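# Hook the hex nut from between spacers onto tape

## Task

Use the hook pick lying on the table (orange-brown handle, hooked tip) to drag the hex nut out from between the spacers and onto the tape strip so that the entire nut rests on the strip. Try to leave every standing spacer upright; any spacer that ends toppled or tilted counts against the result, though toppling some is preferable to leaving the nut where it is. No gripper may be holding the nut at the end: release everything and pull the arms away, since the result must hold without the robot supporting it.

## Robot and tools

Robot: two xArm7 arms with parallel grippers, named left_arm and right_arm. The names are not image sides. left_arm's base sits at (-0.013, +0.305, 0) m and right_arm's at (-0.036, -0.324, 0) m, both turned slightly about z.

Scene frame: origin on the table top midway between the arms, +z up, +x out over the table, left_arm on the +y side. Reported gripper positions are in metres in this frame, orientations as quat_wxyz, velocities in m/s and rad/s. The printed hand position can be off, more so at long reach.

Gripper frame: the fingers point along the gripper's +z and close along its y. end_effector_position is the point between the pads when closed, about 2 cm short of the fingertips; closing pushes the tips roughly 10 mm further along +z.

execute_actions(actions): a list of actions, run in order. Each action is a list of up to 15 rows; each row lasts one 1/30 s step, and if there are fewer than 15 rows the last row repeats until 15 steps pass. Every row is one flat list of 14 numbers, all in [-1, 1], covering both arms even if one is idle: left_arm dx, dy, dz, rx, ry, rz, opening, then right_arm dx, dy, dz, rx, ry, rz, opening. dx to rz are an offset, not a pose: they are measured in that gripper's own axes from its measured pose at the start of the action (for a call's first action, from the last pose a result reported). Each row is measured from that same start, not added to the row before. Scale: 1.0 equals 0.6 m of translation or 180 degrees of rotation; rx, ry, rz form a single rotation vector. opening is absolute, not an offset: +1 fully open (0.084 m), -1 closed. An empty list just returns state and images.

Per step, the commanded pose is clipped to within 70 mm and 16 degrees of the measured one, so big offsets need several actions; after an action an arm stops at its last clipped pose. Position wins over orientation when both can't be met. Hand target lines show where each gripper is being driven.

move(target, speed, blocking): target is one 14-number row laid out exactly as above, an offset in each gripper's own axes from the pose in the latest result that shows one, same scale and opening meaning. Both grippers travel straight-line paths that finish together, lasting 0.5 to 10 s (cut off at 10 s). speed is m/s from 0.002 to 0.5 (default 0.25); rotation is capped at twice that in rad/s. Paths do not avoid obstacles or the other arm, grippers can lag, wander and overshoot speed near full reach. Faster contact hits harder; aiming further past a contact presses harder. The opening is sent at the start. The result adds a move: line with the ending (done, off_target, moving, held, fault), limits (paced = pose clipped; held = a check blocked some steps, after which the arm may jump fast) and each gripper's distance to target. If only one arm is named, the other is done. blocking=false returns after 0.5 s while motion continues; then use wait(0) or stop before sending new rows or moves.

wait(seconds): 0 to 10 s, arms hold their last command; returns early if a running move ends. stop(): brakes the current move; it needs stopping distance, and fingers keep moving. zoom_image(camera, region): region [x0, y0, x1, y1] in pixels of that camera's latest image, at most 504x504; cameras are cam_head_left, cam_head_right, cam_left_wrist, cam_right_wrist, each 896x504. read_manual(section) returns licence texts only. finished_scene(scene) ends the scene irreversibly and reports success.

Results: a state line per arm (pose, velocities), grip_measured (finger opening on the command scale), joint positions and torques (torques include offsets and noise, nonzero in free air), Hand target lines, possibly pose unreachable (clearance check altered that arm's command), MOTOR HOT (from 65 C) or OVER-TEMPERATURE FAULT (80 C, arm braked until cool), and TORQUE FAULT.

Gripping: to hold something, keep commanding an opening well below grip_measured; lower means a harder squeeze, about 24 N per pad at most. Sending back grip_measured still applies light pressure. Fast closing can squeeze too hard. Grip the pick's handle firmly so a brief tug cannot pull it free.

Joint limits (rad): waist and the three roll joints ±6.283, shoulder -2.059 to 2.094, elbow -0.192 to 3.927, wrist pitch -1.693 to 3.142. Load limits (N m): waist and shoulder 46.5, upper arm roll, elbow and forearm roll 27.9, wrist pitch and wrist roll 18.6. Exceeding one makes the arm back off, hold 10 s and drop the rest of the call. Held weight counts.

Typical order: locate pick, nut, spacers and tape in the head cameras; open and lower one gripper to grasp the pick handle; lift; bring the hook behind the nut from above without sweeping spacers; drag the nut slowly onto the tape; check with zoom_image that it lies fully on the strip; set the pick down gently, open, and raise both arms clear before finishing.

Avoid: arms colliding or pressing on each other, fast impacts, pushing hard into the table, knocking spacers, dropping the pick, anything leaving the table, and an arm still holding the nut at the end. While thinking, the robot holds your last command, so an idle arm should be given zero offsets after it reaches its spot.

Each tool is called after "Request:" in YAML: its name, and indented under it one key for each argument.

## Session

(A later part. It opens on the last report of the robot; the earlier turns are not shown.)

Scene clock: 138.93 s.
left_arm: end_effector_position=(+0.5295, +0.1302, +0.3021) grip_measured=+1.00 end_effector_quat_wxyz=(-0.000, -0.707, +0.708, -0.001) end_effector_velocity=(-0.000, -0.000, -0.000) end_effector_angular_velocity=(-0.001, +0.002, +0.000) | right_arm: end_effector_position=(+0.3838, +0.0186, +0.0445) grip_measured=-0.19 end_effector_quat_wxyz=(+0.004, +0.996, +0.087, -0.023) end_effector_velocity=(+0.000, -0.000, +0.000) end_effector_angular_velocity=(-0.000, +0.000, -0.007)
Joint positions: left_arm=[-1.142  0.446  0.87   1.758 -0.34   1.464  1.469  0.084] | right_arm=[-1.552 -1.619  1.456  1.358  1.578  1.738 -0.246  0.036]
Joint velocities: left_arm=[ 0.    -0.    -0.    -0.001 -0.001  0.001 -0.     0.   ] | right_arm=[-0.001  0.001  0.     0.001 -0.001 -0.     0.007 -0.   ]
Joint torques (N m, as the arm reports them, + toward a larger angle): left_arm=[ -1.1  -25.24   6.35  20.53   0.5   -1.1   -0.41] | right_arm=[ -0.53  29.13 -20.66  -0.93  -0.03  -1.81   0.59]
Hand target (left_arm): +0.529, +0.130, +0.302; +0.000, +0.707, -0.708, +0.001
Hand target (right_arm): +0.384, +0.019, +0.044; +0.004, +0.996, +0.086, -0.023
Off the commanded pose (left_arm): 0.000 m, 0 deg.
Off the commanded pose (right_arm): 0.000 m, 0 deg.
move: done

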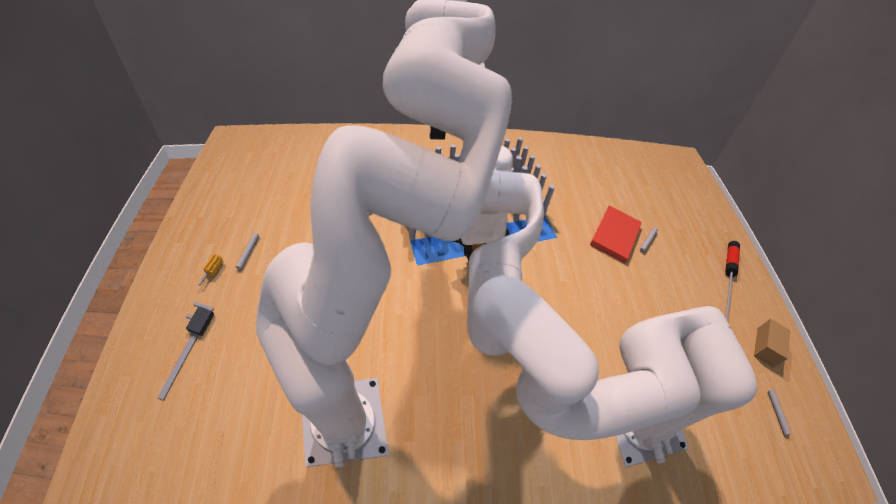

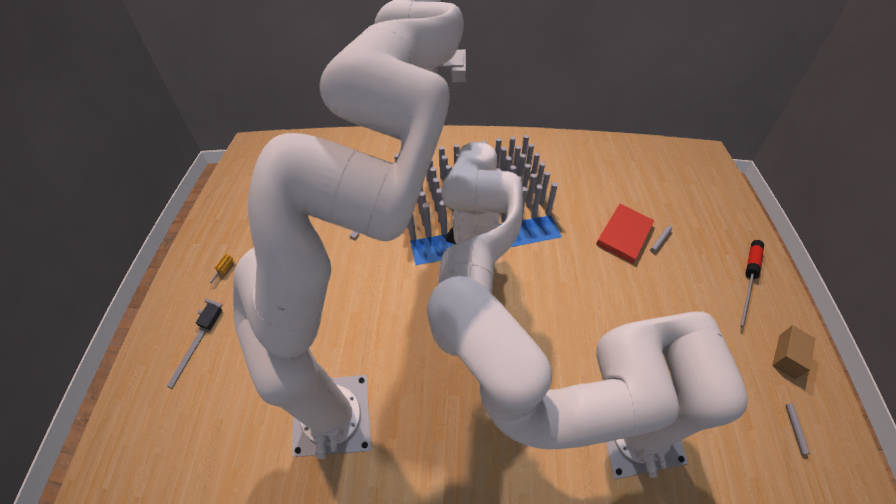

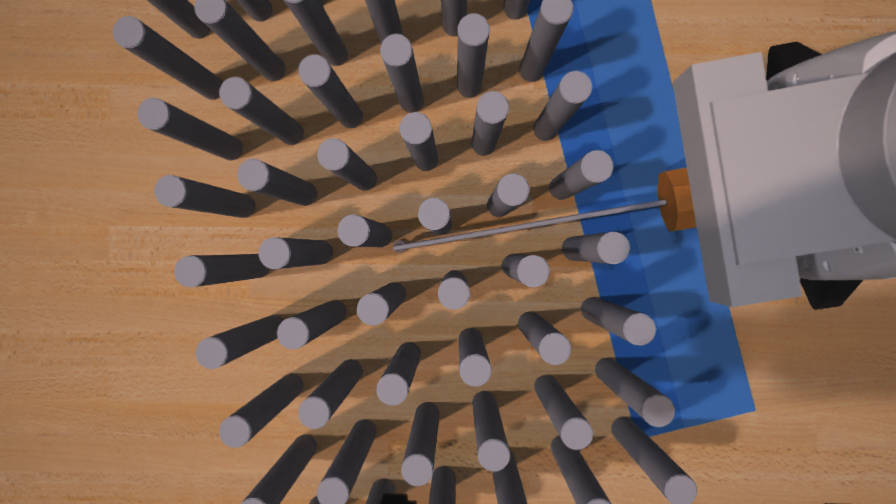

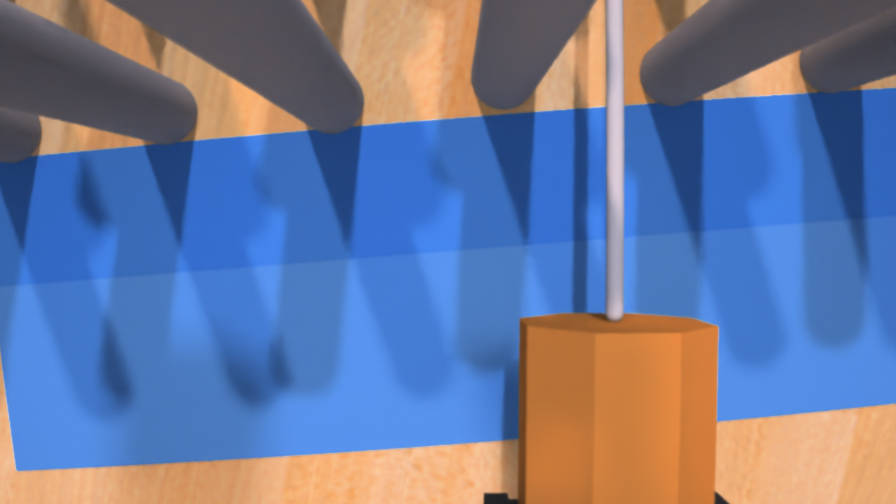

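Request:
move:
  target: [0,0,0,0,0,0,1,0,0.002,0.013,0,0,0,-0.6]
  speed: 0.01

Request:
zoom_image:
  camera: "cam_left_wrist"
  region: [360,210,460,285]

Scene clock: 145.03 s.
left_arm: end_effector_position=(+0.5295, +0.1302, +0.3021) grip_measured=+1.00 end_effector_quat_wxyz=(-0.000, -0.707, +0.708, -0.001) end_effector_velocity=(+0.000, +0.000, -0.001) end_effector_angular_velocity=(-0.001, +0.000, +0.001) | right_arm: end_effector_position=(+0.3837, +0.0173, +0.0368) grip_measured=-0.19 end_effector_quat_wxyz=(+0.004, +0.996, +0.087, -0.023) end_effector_velocity=(+0.001, -0.000, -0.001) end_effector_angular_velocity=(+0.001, -0.001, -0.001)
Joint positions: left_arm=[-1.142  0.446  0.87   1.758 -0.34   1.464  1.469  0.084] | right_arm=[-1.549 -1.628  1.468  1.352  1.589  1.728 -0.249  0.036]
Joint velocities: left_arm=[ 0.     0.    -0.    -0.001 -0.001 -0.001  0.     0.   ] | right_arm=[-0.001 -0.001  0.001 -0.001  0.002 -0.002 -0.    -0.   ]
Joint torques (N m, as the arm reports them, + toward a larger angle): left_arm=[  0.03 -26.54   5.84  21.19   0.96  -1.83  -0.1 ] | right_arm=[ -0.2   29.05 -21.01  -1.18  -0.12  -1.67   0.5 ]
Hand target (left_arm): +0.529, +0.130, +0.302; +0.000, +0.707, -0.708, +0.001
Hand target (right_arm): +0.384, +0.017, +0.037; +0.004, +0.996, +0.087, -0.023
Off the commanded pose (left_arm): 0.000 m, 0 deg.
Off the commanded pose (right_arm): 0.000 m, 0 deg.
move: done

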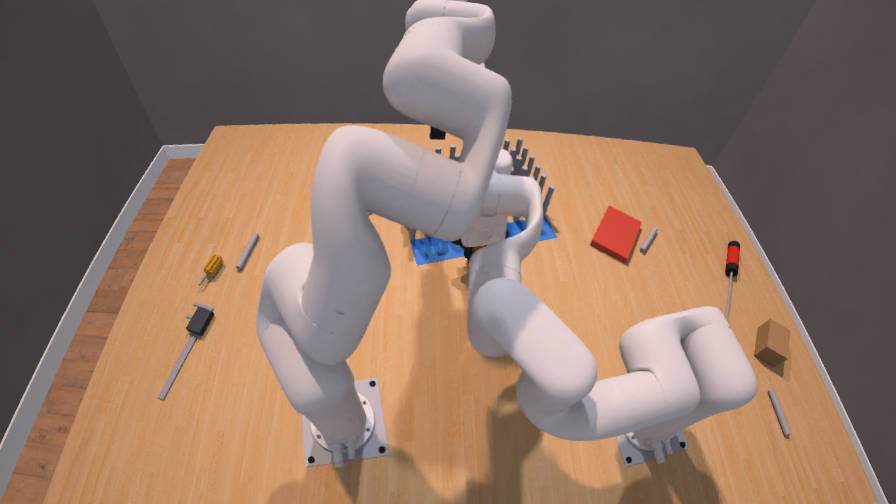

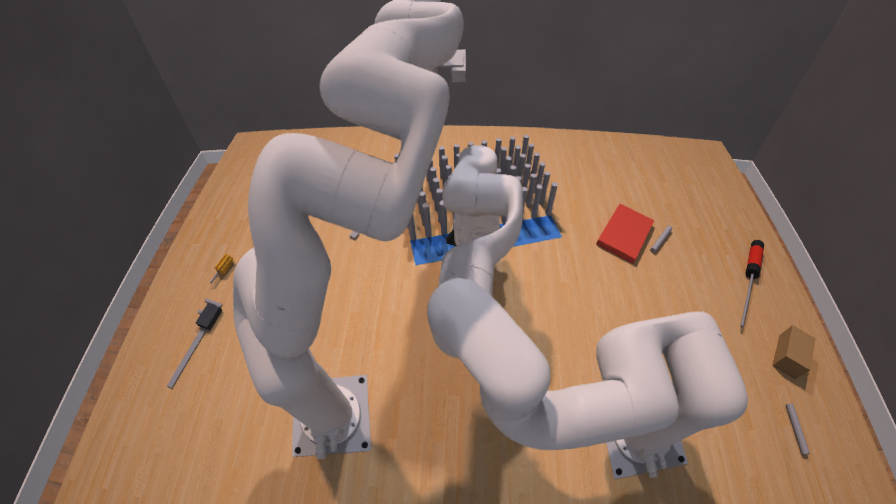

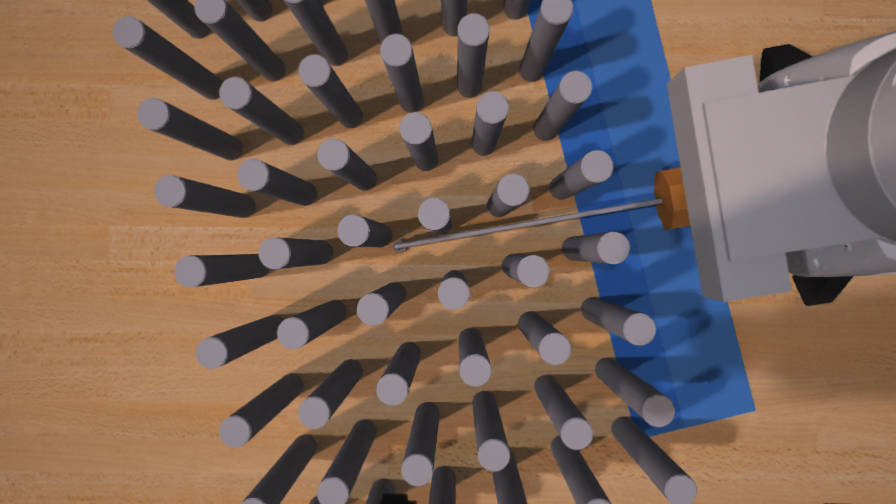

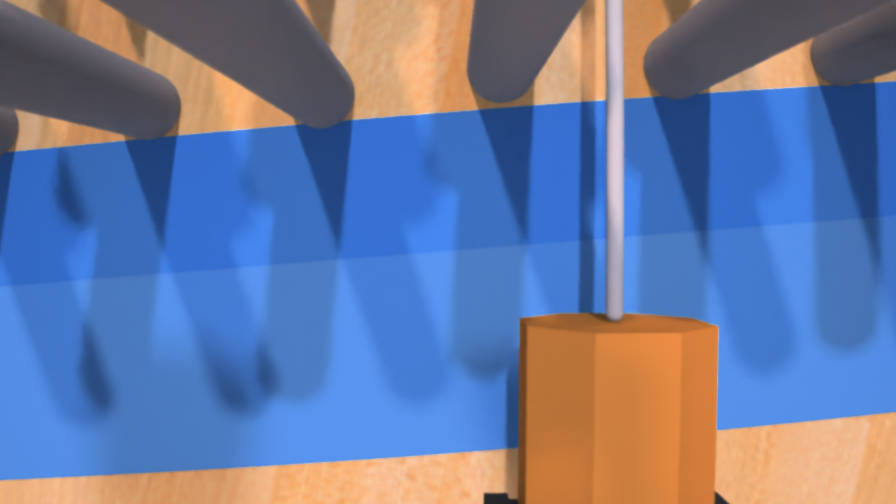

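Region (360, 210, 460, 285) of cam_left_wrist's 896x504 image, scaled by 5.040, with more detail than that image has; it fills the top 378 rows of this view, and the rest is white.

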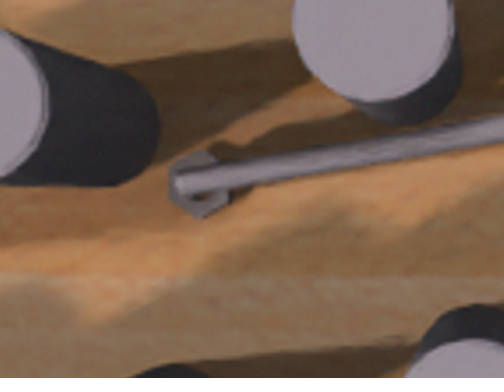

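Request:
move:
  target: [0,0,0,0,0,0,1,-0.0006,-0.001,0.009,0,0,0,-0.6]
  speed: 0.006

Request:
move:
  target: [0,0,0,0,0,0,1,0,-0.007,0,0,0,0,-0.6]
  speed: 0.006

Request:
zoom_image:
  camera: "cam_left_wrist"
  region: [360,210,460,285]

Scene clock: 153.67 s.
left_arm: end_effector_position=(+0.5295, +0.1302, +0.3021) grip_measured=+1.00 end_effector_quat_wxyz=(-0.000, -0.707, +0.708, -0.001) end_effector_velocity=(-0.000, +0.001, +0.000) end_effector_angular_velocity=(+0.000, +0.001, +0.001) | right_arm: end_effector_position=(+0.3830, +0.0178, +0.0314) grip_measured=-0.19 end_effector_quat_wxyz=(+0.004, +0.996, +0.087, -0.023) end_effector_velocity=(-0.000, +0.002, -0.000) end_effector_angular_velocity=(+0.005, +0.001, +0.001)
Joint positions: left_arm=[-1.142  0.446  0.87   1.758 -0.34   1.464  1.469  0.084] | right_arm=[-1.546 -1.635  1.477  1.35   1.597  1.721 -0.247  0.036]
Joint velocities: left_arm=[-0.    -0.     0.001 -0.    -0.     0.001  0.    -0.   ] | right_arm=[ 0.001  0.001  0.001 -0.     0.004 -0.     0.     0.   ]
Joint torques (N m, as the arm reports them, + toward a larger angle): left_arm=[ -1.   -25.87   6.61  20.83   0.9   -1.49  -0.26] | right_arm=[ -0.01  28.81 -19.73  -0.68  -0.23  -1.53   0.44]
Hand target (left_arm): +0.529, +0.130, +0.302; +0.000, +0.707, -0.708, +0.001
Hand target (right_arm): +0.383, +0.018, +0.031; +0.004, +0.996, +0.087, -0.023
Off the commanded pose (left_arm): 0.000 m, 0 deg.
Off the commanded pose (right_arm): 0.000 m, 0 deg.
move: done

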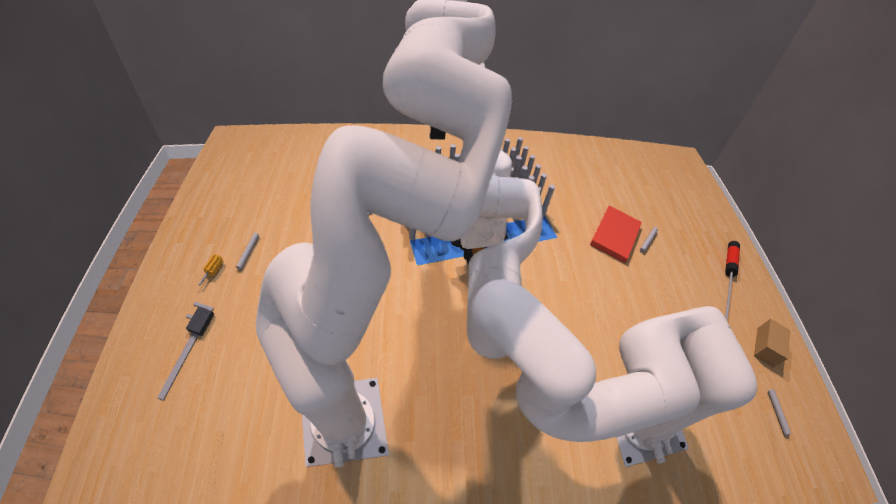

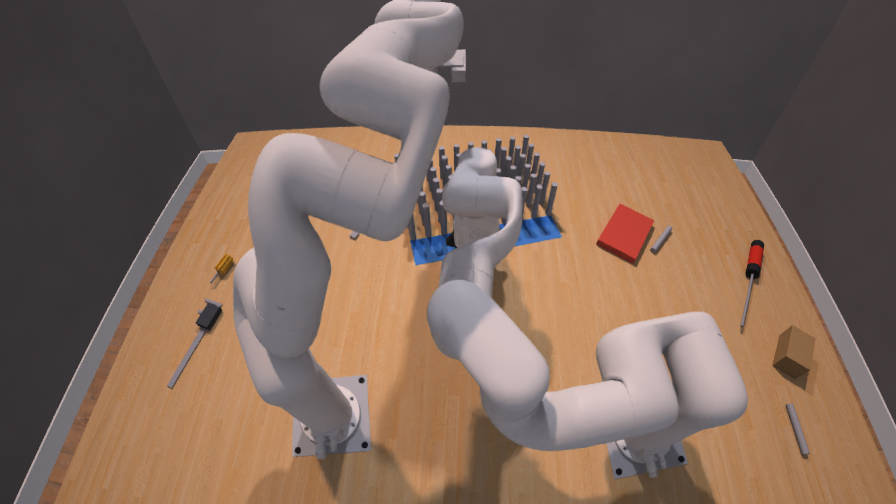

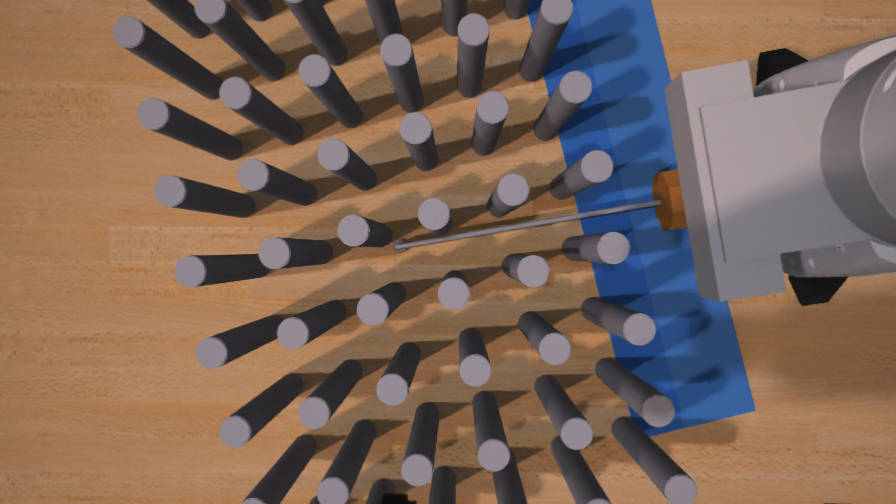

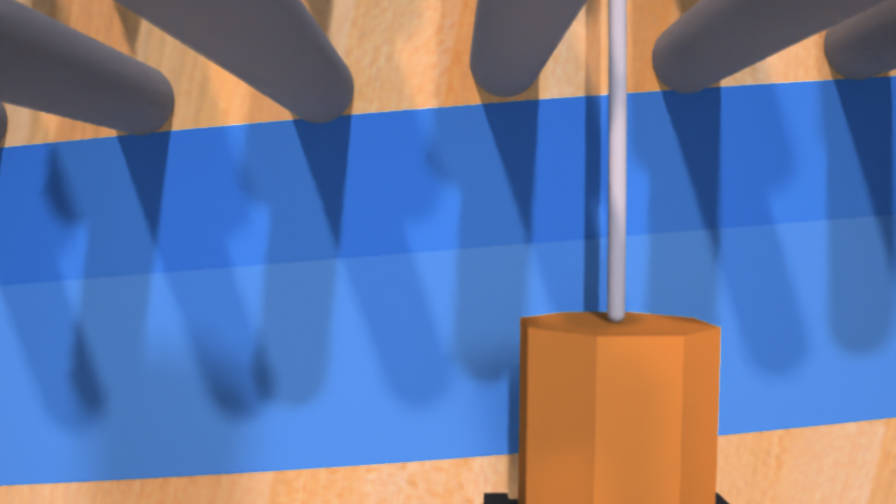

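Scene clock: 154.60 s.
left_arm: end_effector_position=(+0.5295, +0.1302, +0.3021) grip_measured=+1.00 end_effector_quat_wxyz=(-0.000, -0.707, +0.708, -0.001) end_effector_velocity=(-0.001, +0.000, -0.001) end_effector_angular_velocity=(+0.001, +0.003, +0.000) | right_arm: end_effector_position=(+0.3822, +0.0219, +0.0314) grip_measured=-0.19 end_effector_quat_wxyz=(+0.004, +0.996, +0.087, -0.023) end_effector_velocity=(-0.000, -0.000, +0.000) end_effector_angular_velocity=(+0.001, +0.001, -0.002)
Joint positions: left_arm=[-1.142  0.446  0.87   1.758 -0.34   1.464  1.469  0.084] | right_arm=[-1.545 -1.634  1.477  1.358  1.598  1.721 -0.237  0.036]
Joint velocities: left_arm=[ 0.     0.    -0.    -0.001  0.     0.001  0.     0.   ] | right_arm=[-0.001  0.001  0.001  0.    -0.001  0.001  0.002 -0.   ]
Joint torques (N m, as the arm reports them, + toward a larger angle): left_arm=[ -0.21 -25.94   6.45  20.79   0.36  -1.2   -0.42] | right_arm=[  0.13  28.41 -19.82  -1.07  -0.2   -1.54   0.42]
Hand target (left_arm): +0.529, +0.130, +0.302; +0.000, +0.707, -0.708, +0.001
Hand target (right_arm): +0.382, +0.022, +0.031; +0.004, +0.996, +0.087, -0.023
Off the commanded pose (left_arm): 0.000 m, 0 deg.
Off the commanded pose (right_arm): 0.000 m, 0 deg.
move: done

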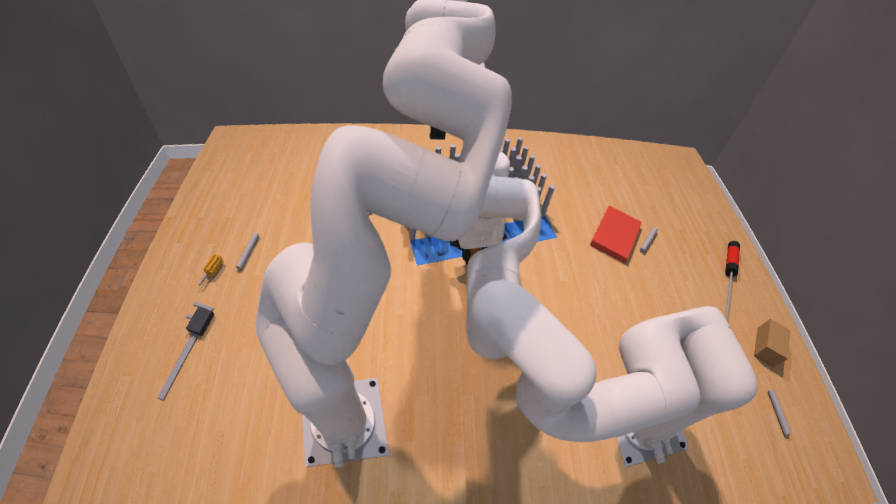

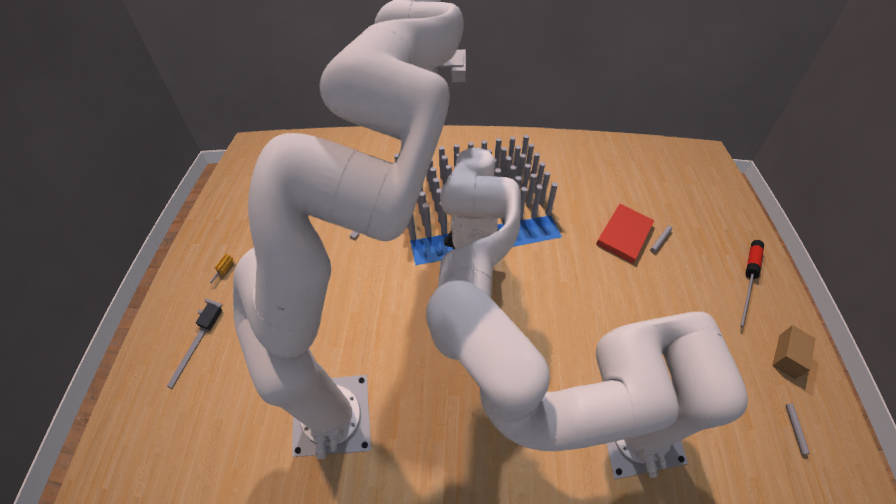

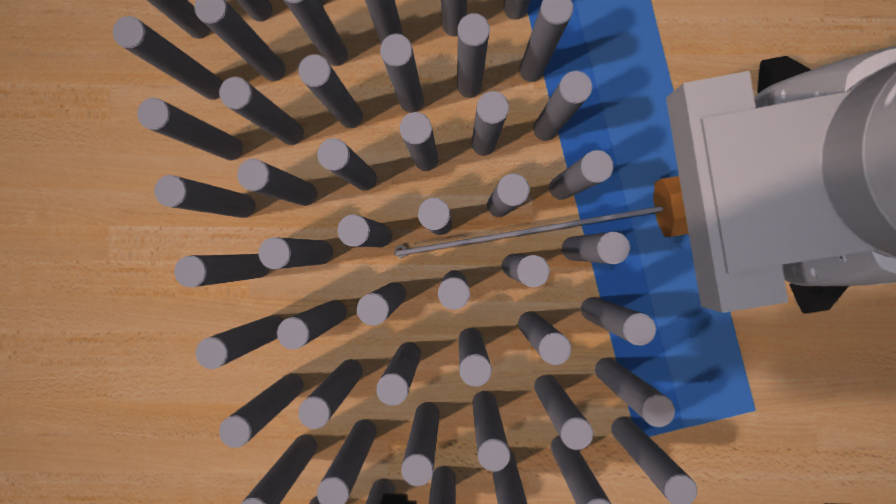

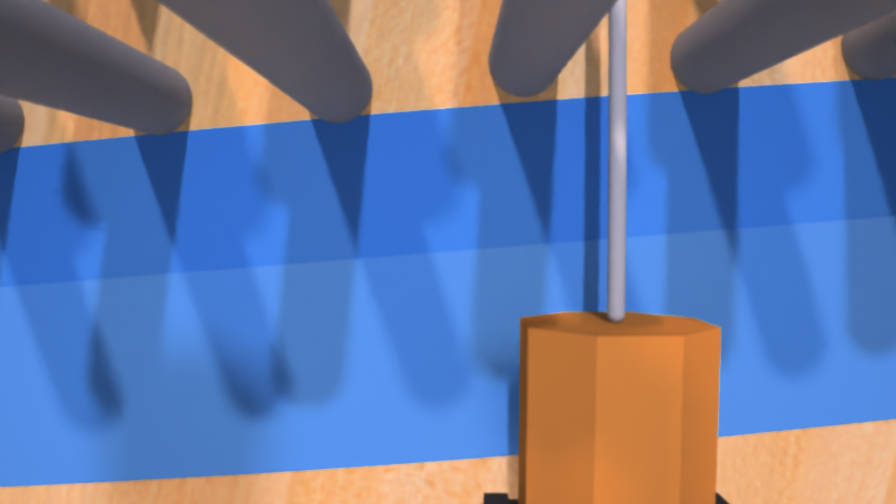

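Region (360, 210, 460, 285) of cam_left_wrist's 896x504 image, scaled by 5.040, with more detail than that image has; it fills the top 378 rows of this view, and the rest is white.

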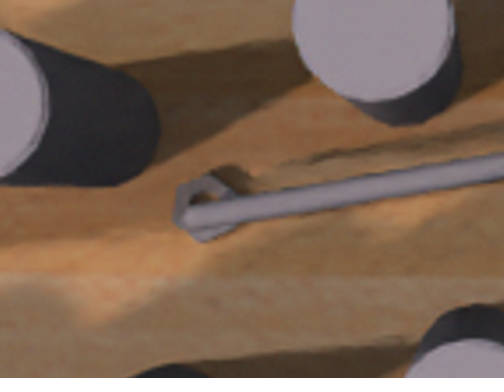

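Request:
move:
  target: [0,0,0,0,0,0,1,-0.045,-0.001,0.001,0,0,0,-0.6]
  speed: 0.012

Request:
zoom_image:
  camera: "cam_left_wrist"
  region: [380,180,540,300]

Scene clock: 164.23 s.
left_arm: end_effector_position=(+0.5295, +0.1302, +0.3021) grip_measured=+1.00 end_effector_quat_wxyz=(-0.000, -0.707, +0.708, -0.001) end_effector_velocity=(-0.000, -0.000, -0.000) end_effector_angular_velocity=(+0.000, +0.001, -0.000) | right_arm: end_effector_position=(+0.3556, +0.0176, +0.0321) grip_measured=-0.19 end_effector_quat_wxyz=(+0.004, +0.996, +0.087, -0.023) end_effector_velocity=(-0.001, -0.001, -0.000) end_effector_angular_velocity=(+0.000, +0.001, -0.001)
Joint positions: left_arm=[-1.142  0.446  0.87   1.758 -0.34   1.464  1.469  0.084] | right_arm=[-1.454 -1.641  1.476  1.259  1.593  1.727 -0.247  0.036]
Joint velocities: left_arm=[ 0.     0.    -0.001  0.     0.     0.001 -0.     0.   ] | right_arm=[ 0.004  0.     0.001 -0.005 -0.     0.    -0.001 -0.   ]
Joint torques (N m, as the arm reports them, + toward a larger angle): left_arm=[ -0.49 -25.66   6.54  20.76   0.62  -1.21  -0.63] | right_arm=[ -0.26  27.18 -20.24  -1.01  -0.03  -1.86   0.65]
Hand target (left_arm): +0.529, +0.130, +0.302; +0.000, +0.707, -0.708, +0.001
Hand target (right_arm): +0.356, +0.018, +0.032; +0.004, +0.996, +0.087, -0.023
Off the commanded pose (left_arm): 0.000 m, 0 deg.
Off the commanded pose (right_arm): 0.000 m, 0 deg.
move: done

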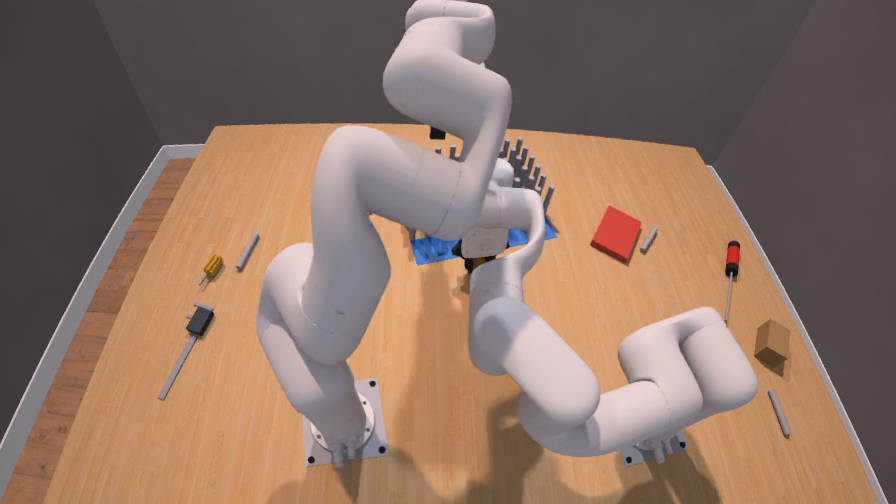

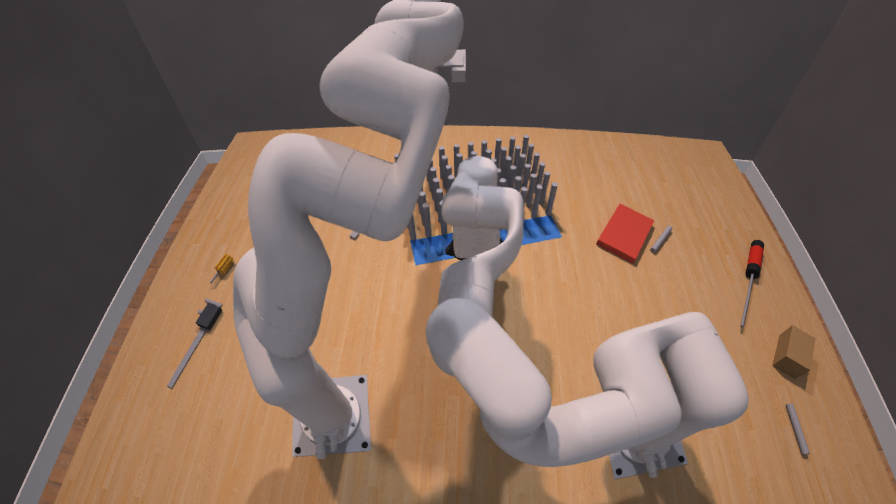

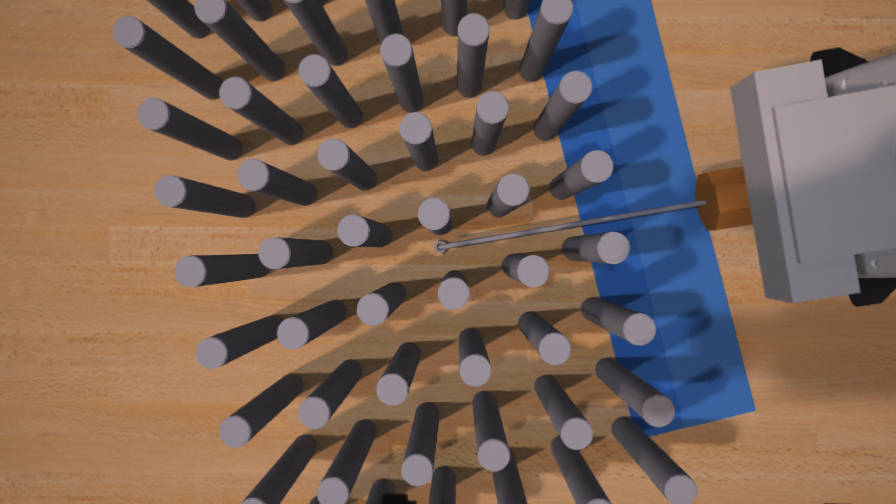

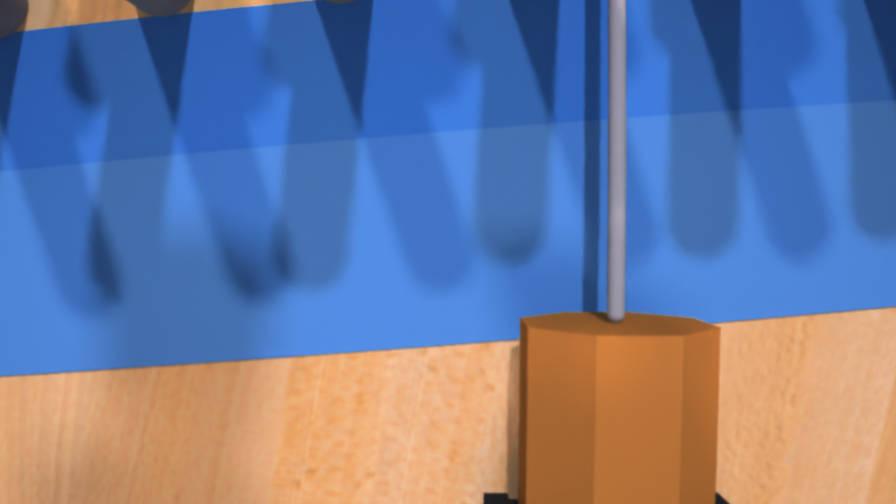

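Region (380, 180, 540, 300) of cam_left_wrist's 896x504 image, scaled by 3.150, with more detail than that image has; it fills the top 378 rows of this view, and the rest is white.

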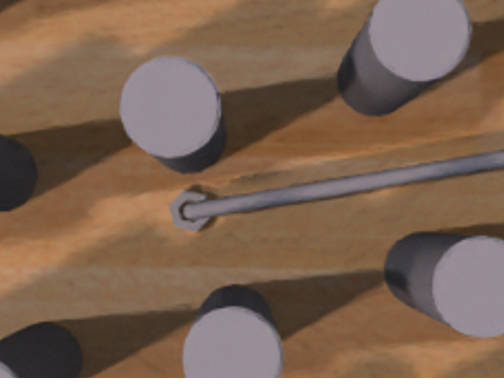

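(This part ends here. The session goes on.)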